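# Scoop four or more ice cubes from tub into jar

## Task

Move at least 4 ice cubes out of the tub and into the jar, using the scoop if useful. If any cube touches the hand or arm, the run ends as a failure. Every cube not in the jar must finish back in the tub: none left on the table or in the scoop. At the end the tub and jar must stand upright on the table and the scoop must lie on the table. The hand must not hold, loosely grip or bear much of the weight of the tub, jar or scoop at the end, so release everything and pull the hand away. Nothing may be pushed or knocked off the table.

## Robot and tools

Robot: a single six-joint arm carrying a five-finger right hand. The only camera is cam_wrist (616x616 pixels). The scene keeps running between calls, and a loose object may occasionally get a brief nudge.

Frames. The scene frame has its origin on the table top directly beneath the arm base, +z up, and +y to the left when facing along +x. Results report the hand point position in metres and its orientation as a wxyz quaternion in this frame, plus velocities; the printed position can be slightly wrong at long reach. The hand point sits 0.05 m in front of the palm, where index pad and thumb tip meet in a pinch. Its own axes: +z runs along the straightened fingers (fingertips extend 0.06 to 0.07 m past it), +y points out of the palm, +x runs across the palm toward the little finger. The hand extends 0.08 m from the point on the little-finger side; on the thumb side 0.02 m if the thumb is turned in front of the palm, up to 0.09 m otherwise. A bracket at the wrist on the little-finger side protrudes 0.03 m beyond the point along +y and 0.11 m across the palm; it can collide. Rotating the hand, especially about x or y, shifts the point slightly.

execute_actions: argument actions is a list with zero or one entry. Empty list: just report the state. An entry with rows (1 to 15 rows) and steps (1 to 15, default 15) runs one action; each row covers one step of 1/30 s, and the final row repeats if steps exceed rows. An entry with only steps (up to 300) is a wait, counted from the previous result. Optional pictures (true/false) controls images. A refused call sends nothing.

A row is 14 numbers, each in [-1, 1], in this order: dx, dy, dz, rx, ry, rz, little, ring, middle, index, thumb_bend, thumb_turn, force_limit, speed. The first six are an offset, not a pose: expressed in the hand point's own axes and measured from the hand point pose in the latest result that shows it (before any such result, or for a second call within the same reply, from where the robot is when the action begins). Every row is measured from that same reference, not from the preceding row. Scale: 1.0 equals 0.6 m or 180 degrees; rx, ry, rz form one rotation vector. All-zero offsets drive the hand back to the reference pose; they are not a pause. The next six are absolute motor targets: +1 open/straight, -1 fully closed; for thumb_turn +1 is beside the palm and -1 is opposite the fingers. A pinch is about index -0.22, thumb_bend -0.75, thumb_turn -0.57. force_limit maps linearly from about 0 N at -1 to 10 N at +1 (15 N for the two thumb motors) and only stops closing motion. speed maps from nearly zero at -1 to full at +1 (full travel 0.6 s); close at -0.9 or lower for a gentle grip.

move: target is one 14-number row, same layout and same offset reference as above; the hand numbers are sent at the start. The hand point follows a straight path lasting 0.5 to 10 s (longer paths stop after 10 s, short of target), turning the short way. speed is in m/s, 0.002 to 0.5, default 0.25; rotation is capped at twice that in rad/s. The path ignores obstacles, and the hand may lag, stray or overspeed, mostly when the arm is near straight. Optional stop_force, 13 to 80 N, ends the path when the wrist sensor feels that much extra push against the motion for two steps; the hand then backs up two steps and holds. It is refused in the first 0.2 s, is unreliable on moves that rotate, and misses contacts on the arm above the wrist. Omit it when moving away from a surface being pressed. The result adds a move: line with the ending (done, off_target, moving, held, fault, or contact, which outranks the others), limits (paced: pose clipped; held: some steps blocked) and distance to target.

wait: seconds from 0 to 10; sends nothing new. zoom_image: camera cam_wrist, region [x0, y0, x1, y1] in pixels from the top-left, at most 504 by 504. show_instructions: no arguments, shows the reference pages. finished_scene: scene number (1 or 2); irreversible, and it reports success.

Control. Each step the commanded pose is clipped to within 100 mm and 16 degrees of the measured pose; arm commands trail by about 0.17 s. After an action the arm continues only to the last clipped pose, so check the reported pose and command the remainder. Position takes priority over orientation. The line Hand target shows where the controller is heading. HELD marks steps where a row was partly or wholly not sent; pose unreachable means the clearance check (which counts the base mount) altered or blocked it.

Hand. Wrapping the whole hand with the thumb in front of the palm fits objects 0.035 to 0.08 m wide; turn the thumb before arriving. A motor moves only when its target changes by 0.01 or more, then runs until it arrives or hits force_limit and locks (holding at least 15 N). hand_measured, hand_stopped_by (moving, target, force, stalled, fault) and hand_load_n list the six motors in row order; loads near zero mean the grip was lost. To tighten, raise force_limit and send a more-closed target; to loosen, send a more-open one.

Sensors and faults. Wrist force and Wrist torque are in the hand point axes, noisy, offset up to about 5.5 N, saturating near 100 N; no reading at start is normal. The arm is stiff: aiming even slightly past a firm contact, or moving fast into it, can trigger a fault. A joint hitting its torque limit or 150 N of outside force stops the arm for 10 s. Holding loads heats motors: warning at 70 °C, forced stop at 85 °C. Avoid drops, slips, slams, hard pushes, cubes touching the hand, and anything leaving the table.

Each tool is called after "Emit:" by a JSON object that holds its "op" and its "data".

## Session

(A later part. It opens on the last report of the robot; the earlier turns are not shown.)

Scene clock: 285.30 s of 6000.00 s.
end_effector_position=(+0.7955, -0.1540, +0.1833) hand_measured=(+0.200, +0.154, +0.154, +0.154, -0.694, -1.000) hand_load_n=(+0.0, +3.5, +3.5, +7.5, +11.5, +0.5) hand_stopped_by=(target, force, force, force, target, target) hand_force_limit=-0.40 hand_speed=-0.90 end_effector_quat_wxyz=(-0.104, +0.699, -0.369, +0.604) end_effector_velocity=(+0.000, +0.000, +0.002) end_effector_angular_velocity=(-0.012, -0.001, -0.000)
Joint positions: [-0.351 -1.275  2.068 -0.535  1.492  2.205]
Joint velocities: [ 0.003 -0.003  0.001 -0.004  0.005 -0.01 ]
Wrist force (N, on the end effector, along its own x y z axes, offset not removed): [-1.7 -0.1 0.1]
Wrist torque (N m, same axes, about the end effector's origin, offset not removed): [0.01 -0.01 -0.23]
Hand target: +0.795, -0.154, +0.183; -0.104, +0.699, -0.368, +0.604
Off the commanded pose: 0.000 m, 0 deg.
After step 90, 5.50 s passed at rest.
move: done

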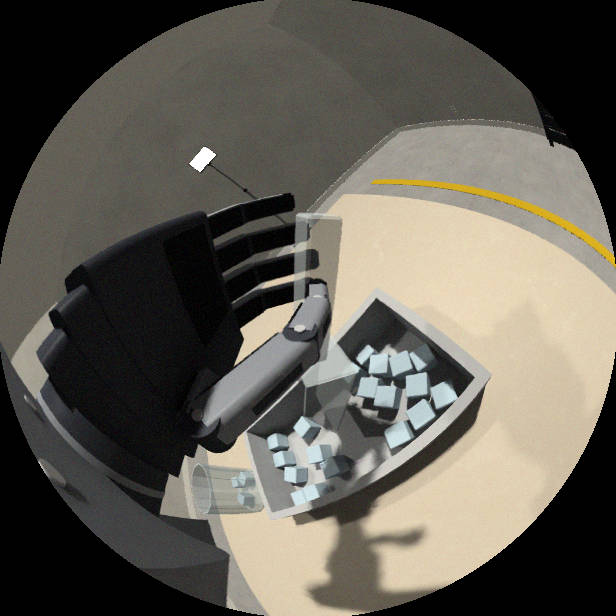

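Emit:
{"op": "move", "data": {"target": [-0.040,0.024,0.028,0,0,0,0.2,-0.55,-0.5,-0.5,-0.7,-1,-0.4,-0.9], "speed": 0.04}}

Emit:
{"op": "move", "data": {"target": [-0.062,0.048,0.020,0,-0.0434,0.1022,0.2,-0.55,-0.5,-0.5,-0.7,-1,-0.4,-0.9], "speed": 0.05}}

Emit:
{"op": "move", "data": {"target": [-0.124,-0.064,-0.027,0,0,0,0.2,-0.55,-0.5,-0.5,-0.7,-1,-0.4,-0.9], "speed": 0.03}}

Emit:
{"op": "zoom_image", "data": {"camera": "cam_wrist", "region": [230,300,470,540]}}

Scene clock: 295.20 s of 6000.00 s.
end_effector_position=(+0.8053, -0.1538, +0.1524) hand_measured=(+0.200, +0.154, +0.154, +0.154, -0.694, -1.000) hand_load_n=(+0.0, +3.5, +3.5, +7.5, +11.5, +0.5) hand_stopped_by=(target, force, force, force, target, target) hand_force_limit=-0.40 hand_speed=-0.90 end_effector_quat_wxyz=(-0.104, +0.699, -0.369, +0.604) end_effector_velocity=(+0.001, -0.000, -0.001) end_effector_angular_velocity=(+0.000, -0.002, -0.001)
Joint positions: [-0.344 -1.22   2.065 -0.588  1.498  2.207]
Joint velocities: [-0.     0.003 -0.    -0.005  0.     0.001]
Wrist force (N, on the end effector, along its own x y z axes, offset not removed): [-3.7 2.6 0.1]
Wrist torque (N m, same axes, about the end effector's origin, offset not removed): [0.39 0.26 -0.25]
Hand target: +0.805, -0.154, +0.152; -0.104, +0.699, -0.369, +0.604
Off the commanded pose: 0.000 m, 0 deg.
After step 90, 5.70 s passed at rest.
move: done

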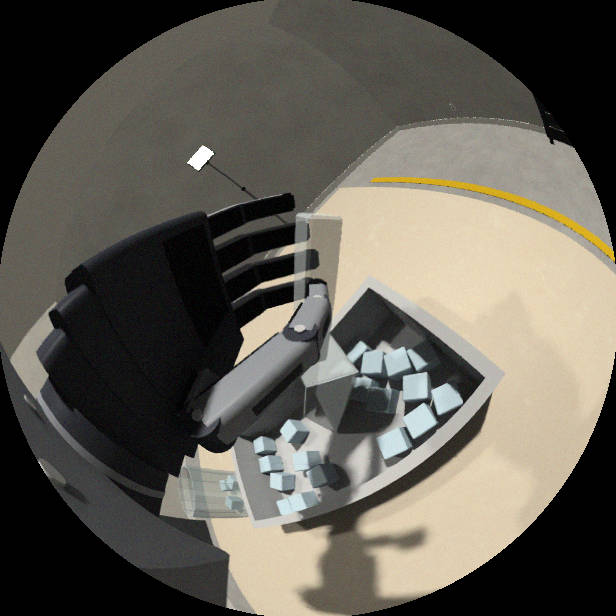

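Scene clock: 298.97 s of 6000.00 s.
end_effector_position=(+0.8052, -0.1540, +0.1040) hand_measured=(+0.200, +0.154, +0.154, +0.154, -0.694, -1.000) hand_load_n=(+0.0, +3.5, +4.0, +7.5, +11.0, +0.0) hand_stopped_by=(target, force, force, force, target, target) hand_force_limit=-0.40 hand_speed=-0.90 end_effector_quat_wxyz=(-0.224, +0.671, -0.467, +0.531) end_effector_velocity=(-0.000, +0.001, -0.002) end_effector_angular_velocity=(+0.014, +0.001, +0.001)
Joint positions: [-0.424 -1.164  2.041 -0.518  1.328  2.487]
Joint velocities: [-0.003  0.003 -0.001  0.002 -0.007  0.01 ]
Wrist force (N, on the end effector, along its own x y z axes, offset not removed): [-1.9 0.3 1.4]
Wrist torque (N m, same axes, about the end effector's origin, offset not removed): [0.08 0.05 -0.17]
Hand target: +0.805, -0.154, +0.104; -0.224, +0.671, -0.468, +0.530
Off the commanded pose: 0.000 m, 0 deg.
move: done

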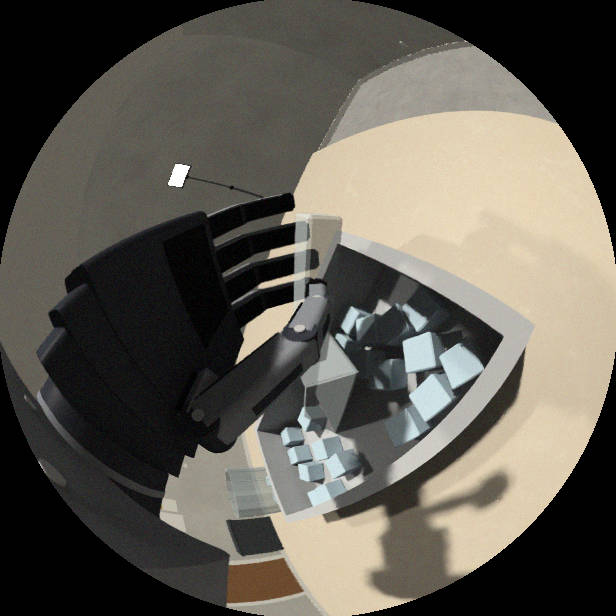

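Scene clock: 302.13 s of 6000.00 s.
end_effector_position=(+0.8052, -0.0688, +0.1026) hand_measured=(+0.200, +0.154, +0.154, +0.154, -0.694, -1.000) hand_load_n=(+0.0, +3.5, +4.0, +7.5, +10.5, +0.0) hand_stopped_by=(target, force, force, force, target, target) hand_force_limit=-0.40 hand_speed=-0.90 end_effector_quat_wxyz=(-0.224, +0.671, -0.467, +0.531) end_effector_velocity=(-0.000, +0.003, -0.000) end_effector_angular_velocity=(+0.001, +0.000, +0.001)
Joint positions: [-0.284 -1.174  2.06  -0.536  1.459  2.536]
Joint velocities: [ 0.004 -0.     0.001  0.     0.003  0.002]
Wrist force (N, on the end effector, along its own x y z axes, offset not removed): [-0.3 -0.9 -1.4]
Wrist torque (N m, same axes, about the end effector's origin, offset not removed): [0.14 0.10 -0.03]
Hand target: +0.805, -0.069, +0.103; -0.224, +0.671, -0.467, +0.531
Off the commanded pose: 0.000 m, 0 deg.
move: done

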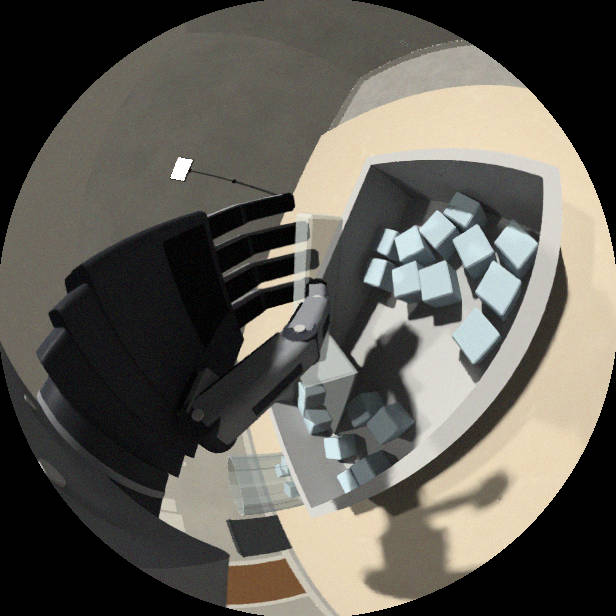

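Region (230, 300, 470, 540) of cam_wrist's 616x616 image, scaled by 2.100, with more detail than that image has.

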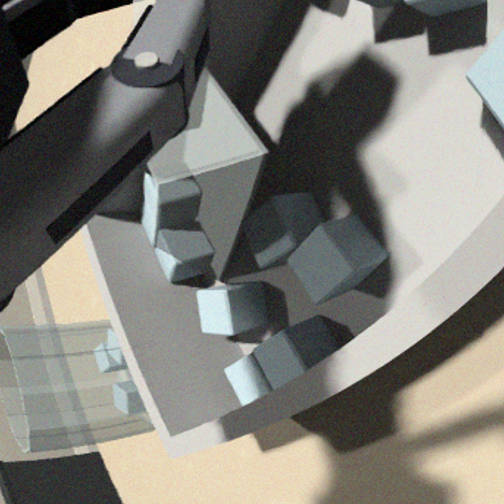

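Emit:
{"op": "move", "data": {"target": [0.019,0.024,0.010,0,-0.0434,0.1022,0.2,-0.55,-0.5,-0.5,-0.7,-1,-0.4,-0.9], "speed": 0.04}}

Emit:
{"op": "zoom_image", "data": {"camera": "cam_wrist", "region": [230,300,470,540]}}

Scene clock: 313.43 s of 6000.00 s.
end_effector_position=(+0.8051, -0.0865, +0.0948) hand_measured=(+0.200, +0.154, +0.154, +0.154, -0.694, -1.000) hand_load_n=(+0.0, +3.5, +3.5, +7.0, +11.5, +0.5) hand_stopped_by=(target, force, force, force, target, target) hand_force_limit=-0.40 hand_speed=-0.90 end_effector_quat_wxyz=(-0.336, +0.622, -0.552, +0.442) end_effector_velocity=(+0.001, -0.001, +0.000) end_effector_angular_velocity=(+0.013, -0.003, +0.000)
Joint positions: [-0.405 -1.154  2.032 -0.453  1.227  2.795]
Joint velocities: [-0.005  0.001 -0.001  0.    -0.01   0.01 ]
Wrist force (N, on the end effector, along its own x y z axes, offset not removed): [-3.6 1.8 1.0]
Wrist torque (N m, same axes, about the end effector's origin, offset not removed): [0.17 0.28 -0.41]
Hand target: +0.805, -0.087, +0.095; -0.337, +0.622, -0.552, +0.441
Off the commanded pose: 0.000 m, 0 deg.
After step 90, 3.70 s passed at rest.
move: done

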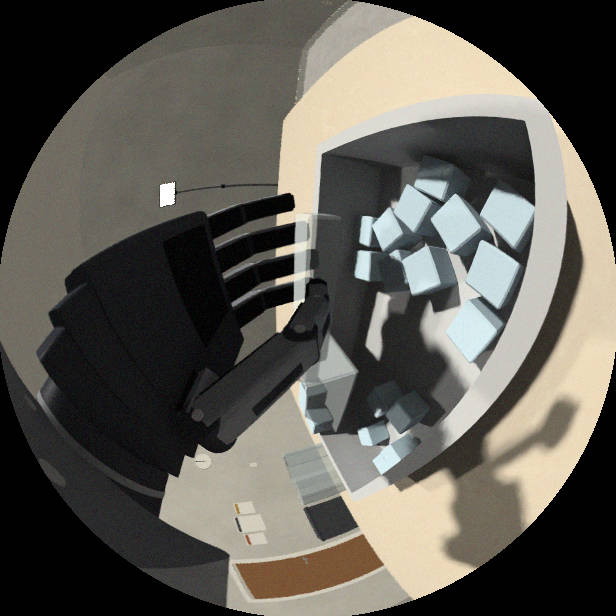

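Region (230, 300, 470, 540) of cam_wrist's 616x616 image, scaled by 2.100, with more detail than that image has.

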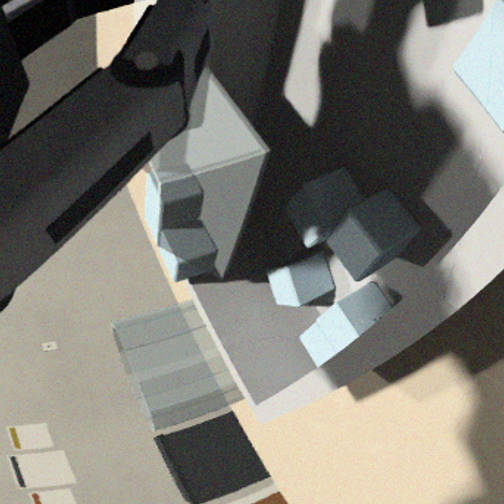

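Emit:
{"op": "move", "data": {"target": [0.053,0.0,-0.027,0,-0.0325,0.0767,0.2,-0.55,-0.5,-0.5,-0.7,-1,-0.4,-0.9], "speed": 0.03}}

Emit:
{"op": "zoom_image", "data": {"camera": "cam_wrist", "region": [230,300,470,540]}}

Scene clock: 323.67 s of 6000.00 s.
end_effector_position=(+0.7903, -0.1166, +0.1066) hand_measured=(+0.200, +0.154, +0.154, +0.154, -0.694, -1.000) hand_load_n=(+0.0, +3.5, +3.5, +7.0, +11.5, +0.0) hand_stopped_by=(target, force, force, force, target, target) hand_force_limit=-0.40 hand_speed=-0.90 end_effector_quat_wxyz=(-0.414, +0.573, -0.605, +0.366) end_effector_velocity=(-0.001, -0.001, -0.000) end_effector_angular_velocity=(+0.012, +0.001, +0.000)
Joint positions: [-0.529 -1.15   2.017 -0.387  1.017  2.962]
Joint velocities: [-0.005  0.001  0.001  0.001 -0.009  0.007]
Wrist force (N, on the end effector, along its own x y z axes, offset not removed): [-2.8 2.7 1.5]
Wrist torque (N m, same axes, about the end effector's origin, offset not removed): [0.22 0.21 -0.36]
Hand target: +0.790, -0.117, +0.107; -0.415, +0.573, -0.605, +0.366
Off the commanded pose: 0.000 m, 0 deg.
After step 90, 2.67 s passed at rest.
move: done

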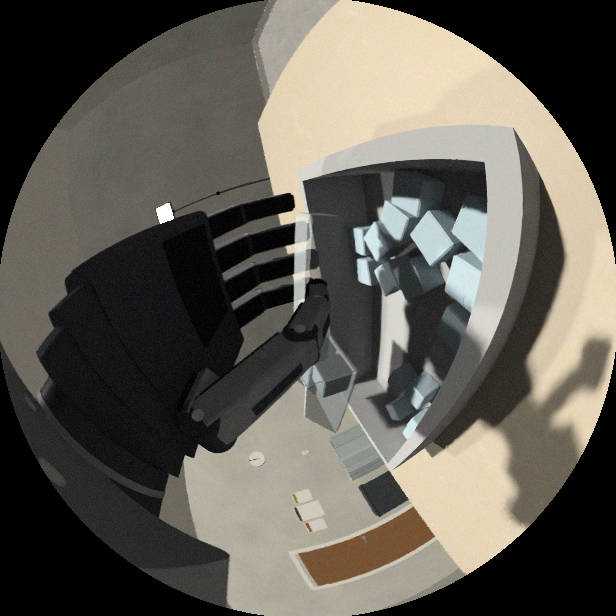

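Region (230, 300, 470, 540) of cam_wrist's 616x616 image, scaled by 2.100, with more detail than that image has.

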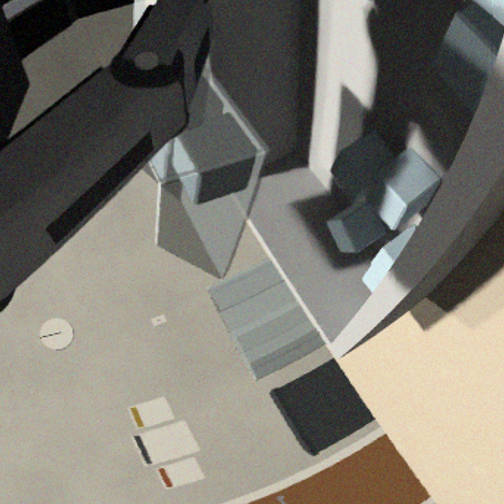

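Emit:
{"op": "move", "data": {"target": [-0.28,-0.092,-0.106,0,0,0,0.2,-0.55,-0.5,-0.5,-0.7,-1,-0.4,-0.9], "speed": 0.07}}

Emit:
{"op": "move", "data": {"target": [0,0,0,0,0.028,-0.066,0.2,-0.55,-0.5,-0.5,-0.7,-1,-0.4,-0.9], "speed": 0.05}}

Scene clock: 333.50 s of 6000.00 s.
end_effector_position=(+0.7530, +0.0445, +0.1956) hand_measured=(+0.200, +0.154, +0.154, +0.154, -0.694, -1.000) hand_load_n=(+0.0, +3.5, +3.5, +7.0, +11.5, +0.0) hand_stopped_by=(target, force, force, force, target, target) hand_force_limit=-0.40 hand_speed=-0.90 end_effector_quat_wxyz=(-0.414, +0.573, -0.605, +0.366) end_effector_velocity=(-0.000, +0.002, +0.001) end_effector_angular_velocity=(+0.001, +0.001, -0.000)
Joint positions: [-0.287 -1.359  2.095 -0.307  1.235  3.08 ]
Joint velocities: [ 0.004 -0.001 -0.     0.002  0.004  0.002]
Wrist force (N, on the end effector, along its own x y z axes, offset not removed): [-4.3 4.2 1.0]
Wrist torque (N m, same axes, about the end effector's origin, offset not removed): [0.42 0.42 -0.32]
Hand target: +0.753, +0.045, +0.196; -0.414, +0.573, -0.605, +0.366
Off the commanded pose: 0.000 m, 0 deg.
After step 90, 3.73 s passed at rest.
move: done

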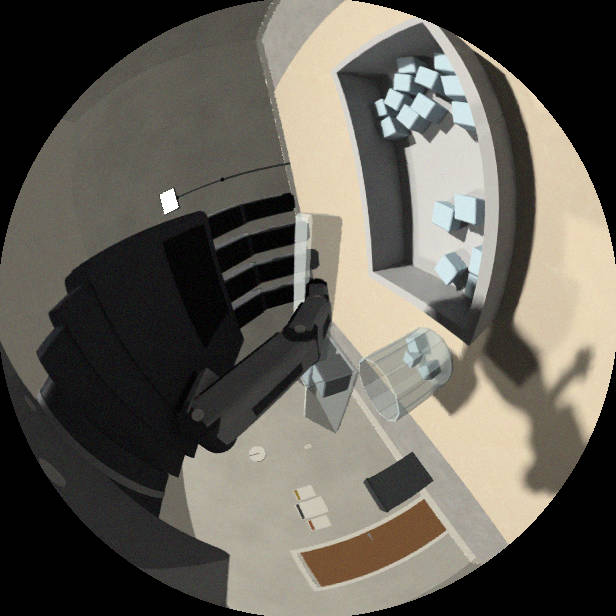

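Scene clock: 336.03 s of 6000.00 s.
end_effector_position=(+0.7530, +0.0446, +0.1956) hand_measured=(+0.200, +0.154, +0.154, +0.154, -0.694, -1.000) hand_load_n=(+0.0, +3.5, +3.5, +7.0, +11.5, +0.5) hand_stopped_by=(target, force, force, force, target, target) hand_force_limit=-0.40 hand_speed=-0.90 end_effector_quat_wxyz=(-0.348, +0.616, -0.560, +0.432) end_effector_velocity=(+0.000, +0.001, -0.000) end_effector_angular_velocity=(-0.012, +0.000, +0.000)
Joint positions: [-0.219 -1.369  2.092 -0.315  1.383  2.906]
Joint velocities: [ 0.005  0.    -0.    -0.001  0.009 -0.009]
Wrist force (N, on the end effector, along its own x y z axes, offset not removed): [-3.7 1.6 0.5]
Wrist torque (N m, same axes, about the end effector's origin, offset not removed): [0.20 0.36 -0.40]
Hand target: +0.753, +0.045, +0.196; -0.347, +0.616, -0.560, +0.432
Off the commanded pose: 0.000 m, 0 deg.
move: done

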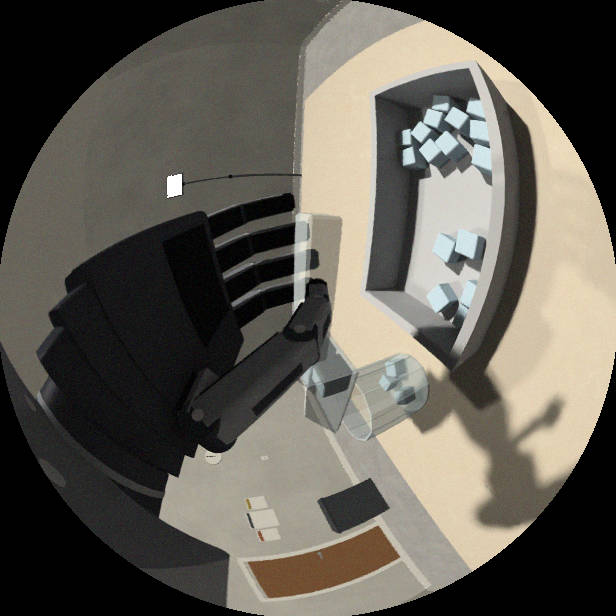

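Emit:
{"op": "move", "data": {"target": [0,-0.015,-0.006,0,0.024,-0.056,0.2,-0.55,-0.5,-0.5,-0.7,-1,-0.4,-0.9], "speed": 0.025}}

Emit:
{"op": "wait", "data": {"seconds": 1.5}}

Emit:
{"op": "zoom_image", "data": {"camera": "cam_wrist", "region": [280,320,440,480]}}

Scene clock: 346.97 s of 6000.00 s.
end_effector_position=(+0.7531, +0.0460, +0.2052) hand_measured=(+0.200, +0.154, +0.154, +0.154, -0.694, -1.000) hand_load_n=(+0.0, +3.5, +3.5, +7.5, +11.5, +0.5) hand_stopped_by=(target, force, force, force, target, target) hand_force_limit=-0.40 hand_speed=-0.90 end_effector_quat_wxyz=(-0.288, +0.646, -0.517, +0.483) end_effector_velocity=(+0.000, -0.000, +0.002) end_effector_angular_velocity=(-0.008, -0.001, -0.001)
Joint positions: [-0.156 -1.379  2.084 -0.323  1.512  2.758]
Joint velocities: [ 0.003 -0.001 -0.001  0.001  0.006 -0.006]
Wrist force (N, on the end effector, along its own x y z axes, offset not removed): [-3.7 1.6 1.0]
Wrist torque (N m, same axes, about the end effector's origin, offset not removed): [0.20 0.31 -0.34]
Hand target: +0.753, +0.046, +0.205; -0.287, +0.646, -0.516, +0.483
Off the commanded pose: 0.000 m, 0 deg.
After step 90, 3.90 s passed at rest.
move: done

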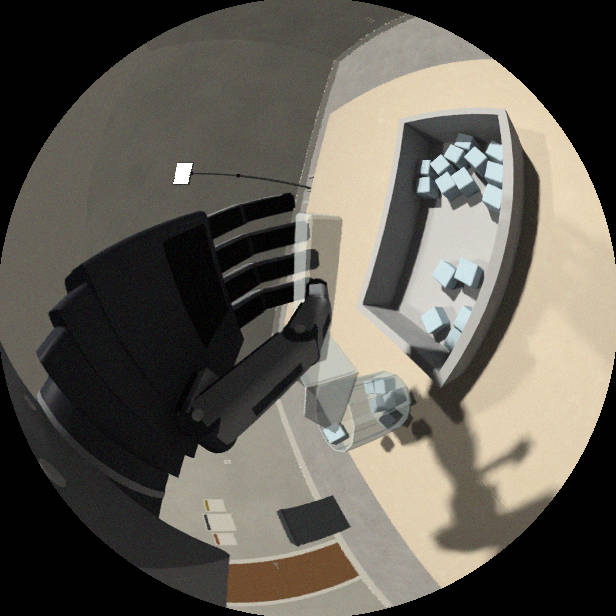

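Scene clock: 348.47 s of 6000.00 s.
end_effector_position=(+0.7531, +0.0460, +0.2053) hand_measured=(+0.200, +0.154, +0.154, +0.154, -0.694, -1.000) hand_load_n=(+0.0, +3.5, +3.5, +7.5, +11.5, +0.5) hand_stopped_by=(target, force, force, force, target, target) hand_force_limit=-0.40 hand_speed=-0.90 end_effector_quat_wxyz=(-0.287, +0.646, -0.516, +0.483) end_effector_velocity=(-0.001, -0.000, -0.000) end_effector_angular_velocity=(-0.000, -0.000, -0.001)
Joint positions: [-0.156 -1.379  2.084 -0.323  1.513  2.757]
Joint velocities: [-0.    -0.001  0.001 -0.001  0.     0.   ]
Wrist force (N, on the end effector, along its own x y z axes, offset not removed): [-4.0 0.5 0.1]
Wrist torque (N m, same axes, about the end effector's origin, offset not removed): [0.18 0.44 -0.41]
Hand target: +0.753, +0.046, +0.205; -0.287, +0.646, -0.516, +0.483
Off the commanded pose: 0.000 m, 0 deg.
Steps of this call (steps 1 to 45: nothing new was sent). Readings (end_effector_position | what the end effector reports):
1: (+0.7531, +0.0460, +0.2052) | hand_measured=(+0.200, +0.154, +0.154, +0.154, -0.694, -1.000) hand_load_n=(+0.0, +3.5, +3.5, +7.5, +11.5, +0.5) hand_stopped_by=(target, force, force, force, target, target) hand_force_limit=-0.40 hand_speed=-0.90
2: (+0.7531, +0.0460, +0.2053) | hand_measured=(+0.200, +0.154, +0.154, +0.154, -0.694, -1.000) hand_load_n=(+0.0, +3.5, +3.5, +7.5, +11.5, +0.5) hand_stopped_by=(target, force, force, force, target, target) hand_force_limit=-0.40 hand_speed=-0.90
4: (+0.7531, +0.0460, +0.2053) | hand_measured=(+0.200, +0.154, +0.154, +0.154, -0.694, -1.000) hand_load_n=(+0.0, +3.5, +3.5, +7.5, +11.5, +0.5) hand_stopped_by=(target, force, force, force, target, target) hand_force_limit=-0.40 hand_speed=-0.90
8: (+0.7531, +0.0460, +0.2053) | hand_measured=(+0.200, +0.154, +0.154, +0.154, -0.694, -1.000) hand_load_n=(+0.0, +3.5, +3.5, +7.5, +11.5, +0.5) hand_stopped_by=(target, force, force, force, target, target) hand_force_limit=-0.40 hand_speed=-0.90
45: the state above

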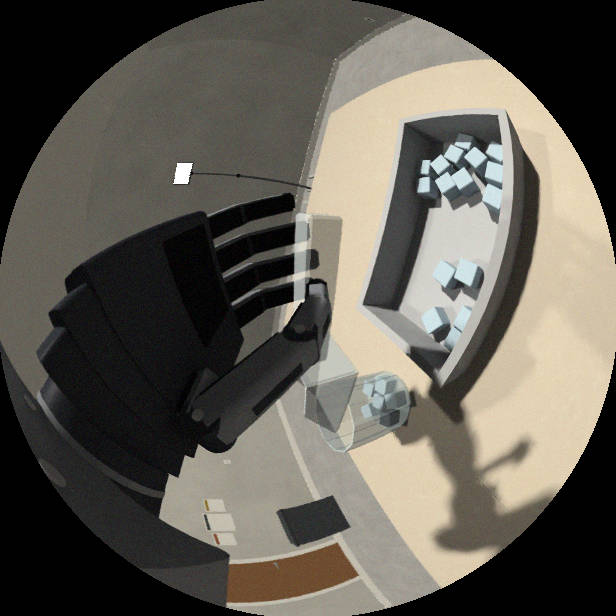

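Region (280, 320, 440, 480) of cam_wrist's 616x616 image, scaled by 3.150, with more detail than that image has.

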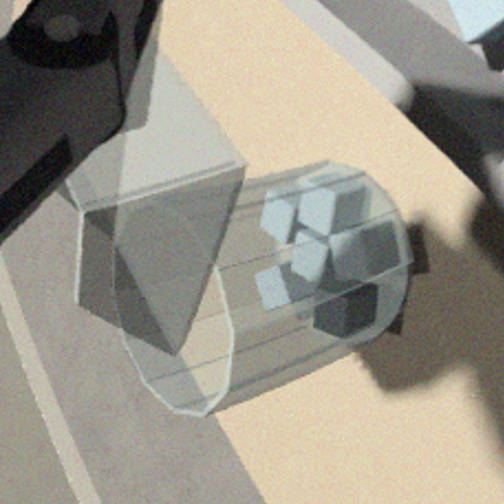

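Emit:
{"op": "move", "data": {"target": [0.02,0,0,0,-0.026,0.061,0.2,-0.55,-0.5,-0.5,-0.7,-1,-0.4,-0.9], "speed": 0.15}}

Emit:
{"op": "move", "data": {"target": [0.385,0.19,-0.196,0,0,0,0.2,-0.55,-0.5,-0.5,-0.7,-1,-0.4,-0.9], "speed": 0.2}}

Emit:
{"op": "move", "data": {"target": [-0.026,0.195,0.083,0,0,0,0.2,-0.55,-0.5,-0.5,-0.7,-1,-0.4,-0.9], "speed": 0.1}}

Scene clock: 360.40 s of 6000.00 s.
end_effector_position=(+0.7532, +0.0347, +0.2092) hand_measured=(+0.200, +0.154, +0.154, +0.154, -0.694, -1.000) hand_load_n=(+0.0, +3.5, +3.5, +7.5, +11.5, +0.5) hand_stopped_by=(target, force, force, force, target, target) hand_force_limit=-0.40 hand_speed=-0.90 end_effector_quat_wxyz=(-0.353, +0.613, -0.563, +0.427) end_effector_velocity=(+0.000, -0.001, +0.000) end_effector_angular_velocity=(+0.012, -0.000, +0.000)
Joint positions: [-0.242 -1.385  2.082 -0.286  1.356  2.911]
Joint velocities: [-0.006  0.     0.     0.001 -0.01   0.009]
Wrist force (N, on the end effector, along its own x y z axes, offset not removed): [-4.9 0.5 1.3]
Wrist torque (N m, same axes, about the end effector's origin, offset not removed): [0.04 0.55 -0.45]
Hand target: +0.753, +0.035, +0.209; -0.353, +0.613, -0.564, +0.427
Off the commanded pose: 0.000 m, 0 deg.
After step 90, 7.83 s passed at rest.
move: done

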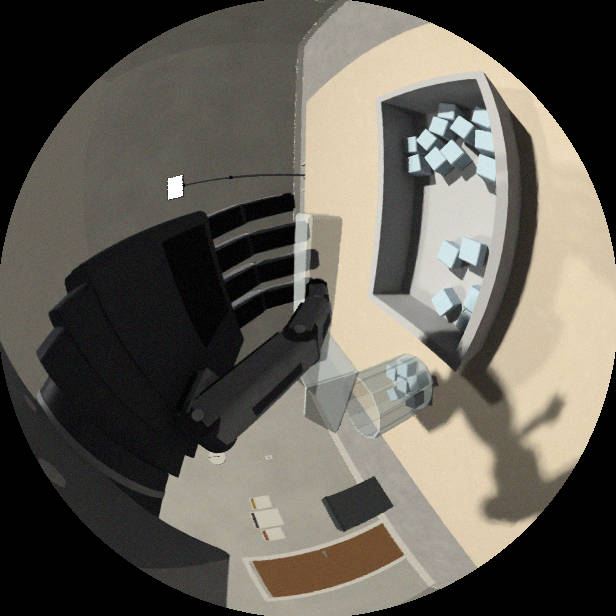

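Scene clock: 362.40 s of 6000.00 s.
end_effector_position=(+0.6007, -0.2022, +0.1796) hand_measured=(+0.200, +0.154, +0.154, +0.154, -0.694, -1.000) hand_load_n=(+0.0, +3.5, +3.5, +7.5, +11.5, +0.5) hand_stopped_by=(target, force, force, force, target, target) hand_force_limit=-0.40 hand_speed=-0.90 end_effector_quat_wxyz=(-0.352, +0.613, -0.563, +0.427) end_effector_velocity=(-0.001, -0.002, -0.000) end_effector_angular_velocity=(+0.003, +0.001, -0.000)
Joint positions: [-0.877 -1.459  2.264 -0.223  0.792  2.569]
Joint velocities: [-0.005  0.002 -0.001  0.004 -0.005 -0.003]
Wrist force (N, on the end effector, along its own x y z axes, offset not removed): [-2.2 1.3 2.4]
Wrist torque (N m, same axes, about the end effector's origin, offset not removed): [0.07 0.11 -0.26]
Hand target: +0.601, -0.202, +0.180; -0.352, +0.613, -0.563, +0.427
Off the commanded pose: 0.000 m, 0 deg.
move: done

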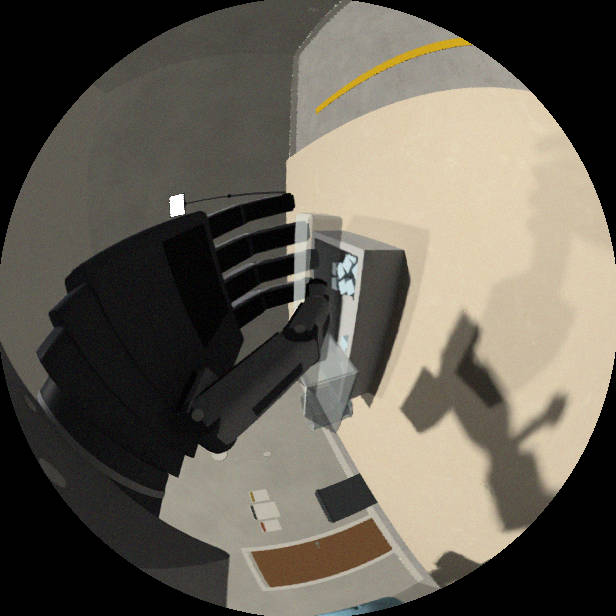

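Scene clock: 364.17 s of 6000.00 s.
end_effector_position=(+0.6009, -0.2031, +0.0515) hand_measured=(+0.200, +0.154, +0.154, +0.154, -0.694, -1.000) hand_load_n=(+0.0, +3.5, +3.5, +7.5, +11.5, +0.5) hand_stopped_by=(target, force, force, force, target, target) hand_force_limit=-0.40 hand_speed=-0.90 end_effector_quat_wxyz=(-0.352, +0.613, -0.563, +0.427) end_effector_velocity=(+0.001, -0.001, -0.001) end_effector_angular_velocity=(-0.001, -0.001, +0.000)
Joint positions: [-0.879 -1.231  2.329 -0.515  0.791  2.568]
Joint velocities: [ 0.001  0.003 -0.001 -0.004  0.     0.001]
Wrist force (N, on the end effector, along its own x y z axes, offset not removed): [-2.1 1.8 -1.9]
Wrist torque (N m, same axes, about the end effector's origin, offset not removed): [0.37 0.21 -0.22]
Hand target: +0.601, -0.203, +0.051; -0.352, +0.613, -0.563, +0.427
Off the commanded pose: 0.000 m, 0 deg.
move: done

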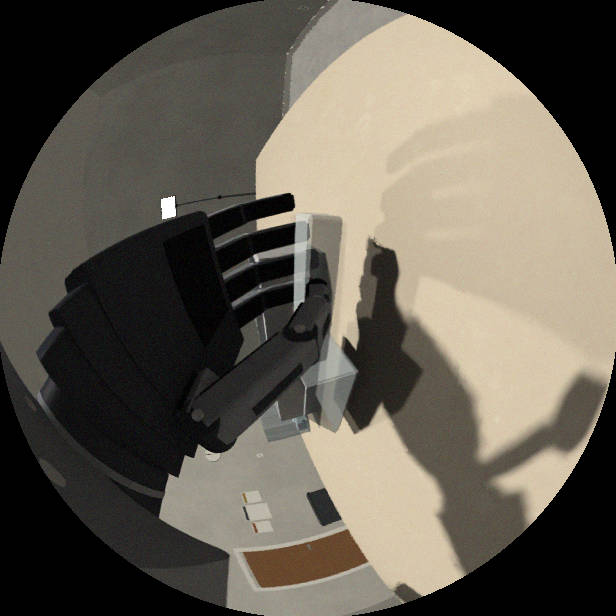

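Emit:
{"op": "move", "data": {"target": [-0.003,0.02,0.008,0,0,0,0.2,-0.55,-0.5,-0.5,-0.7,-1,-0.4,-0.9], "speed": 0.015}}

Emit:
{"op": "move", "data": {"target": [0,0,0,0,0,0,0.5,0.5,0.5,0.5,0.1,-1,-0.4,-0.5]}}

Emit:
{"op": "move", "data": {"target": [0.024,-0.18,-0.078,0,0,0,0.5,0.5,0.5,0.5,0.1,-1,-0.4,-0.5], "speed": 0.12}}

Scene clock: 371.00 s of 6000.00 s.
end_effector_position=(+0.6007, -0.2029, +0.0387) hand_measured=(+0.200, +0.154, +0.154, +0.154, -0.694, -1.000) hand_load_n=(+0.0, +3.5, +3.5, +7.5, +11.5, +0.5) hand_stopped_by=(target, force, force, force, target, target) hand_force_limit=-0.40 hand_speed=-0.90 end_effector_quat_wxyz=(-0.352, +0.613, -0.563, +0.427) end_effector_velocity=(+0.000, -0.000, -0.002) end_effector_angular_velocity=(-0.001, -0.001, +0.000)
Joint positions: [-0.88  -1.205  2.332 -0.544  0.79   2.567]
Joint velocities: [ 0.     0.004  0.    -0.006 -0.     0.   ]
Wrist force (N, on the end effector, along its own x y z axes, offset not removed): [-2.9 1.7 2.7]
Wrist torque (N m, same axes, about the end effector's origin, offset not removed): [0.13 0.18 -0.27]
Hand target: +0.601, -0.203, +0.038; -0.352, +0.613, -0.563, +0.427
Off the commanded pose: 0.000 m, 0 deg.
After step 90, 2.73 s passed at rest.
move: done

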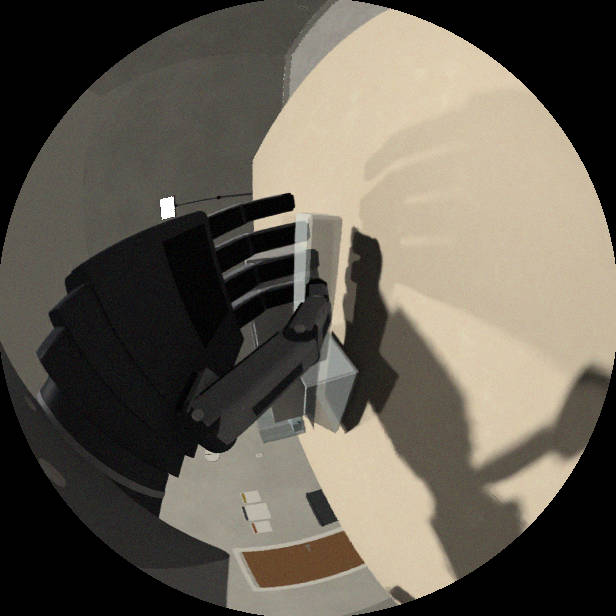

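Scene clock: 372.80 s of 6000.00 s.
end_effector_position=(+0.6007, -0.2029, +0.0387) hand_measured=(+0.500, +0.500, +0.500, +0.500, +0.100, -1.000) hand_load_n=(+0.0, +0.0, +0.0, +0.0, +0.0, +0.0) hand_stopped_by=(target, target, target, target, target, target) hand_force_limit=-0.40 hand_speed=-0.50 end_effector_quat_wxyz=(-0.352, +0.613, -0.563, +0.427) end_effector_velocity=(+0.000, -0.000, -0.000) end_effector_angular_velocity=(+0.001, +0.000, +0.000)
Joint positions: [-0.88  -1.205  2.332 -0.544  0.79   2.567]
Joint velocities: [ 0.001  0.001 -0.001  0.001  0.     0.001]
Wrist force (N, on the end effector, along its own x y z axes, offset not removed): [-2.2 0.3 0.6]
Wrist torque (N m, same axes, about the end effector's origin, offset not removed): [0.16 0.09 -0.33]
Hand target: +0.601, -0.203, +0.039; -0.352, +0.613, -0.563, +0.427
Off the commanded pose: 0.000 m, 0 deg.
move: done

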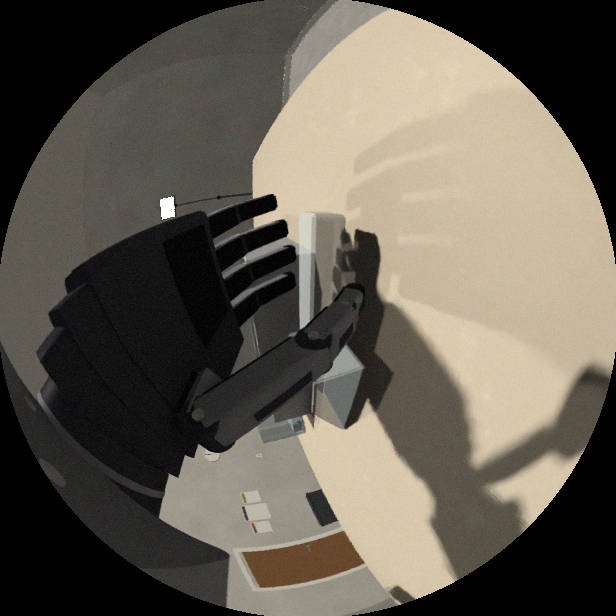

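Scene clock: 374.30 s of 6000.00 s.
end_effector_position=(+0.5997, -0.2021, +0.1571) hand_measured=(+0.500, +0.500, +0.500, +0.500, +0.100, -1.000) hand_load_n=(+0.0, +0.0, +0.0, +0.0, +0.0, +0.0) hand_stopped_by=(target, target, target, target, target, target) hand_force_limit=-0.40 hand_speed=-0.50 end_effector_quat_wxyz=(-0.352, +0.613, -0.563, +0.427) end_effector_velocity=(+0.001, -0.001, +0.003) end_effector_angular_velocity=(-0.003, -0.002, +0.000)
Joint positions: [-0.879 -1.425  2.281 -0.273  0.791  2.568]
Joint velocities: [ 0.    -0.004 -0.002  0.003 -0.    -0.001]
Wrist force (N, on the end effector, along its own x y z axes, offset not removed): [-2.9 -0.1 -0.5]
Wrist torque (N m, same axes, about the end effector's origin, offset not removed): [0.16 0.27 -0.27]
Hand target: +0.600, -0.202, +0.157; -0.352, +0.613, -0.563, +0.427
Off the commanded pose: 0.000 m, 0 deg.
move: done

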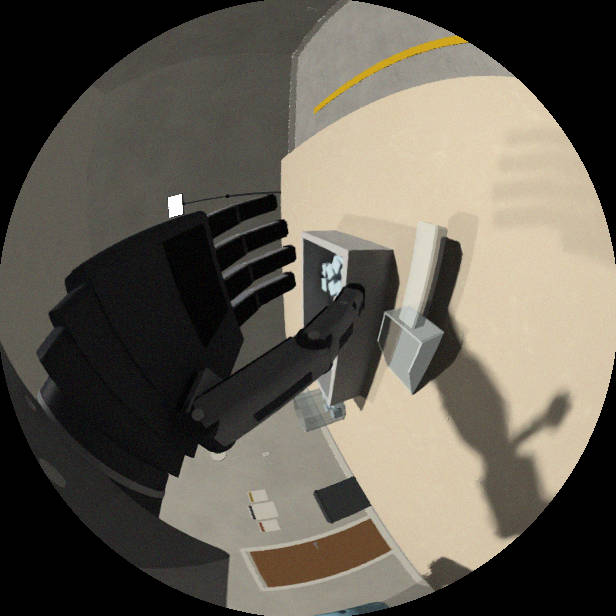

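Emit:
{"op": "finished_scene", "data": {"scene": 2}}

The scene is finished: the task was done.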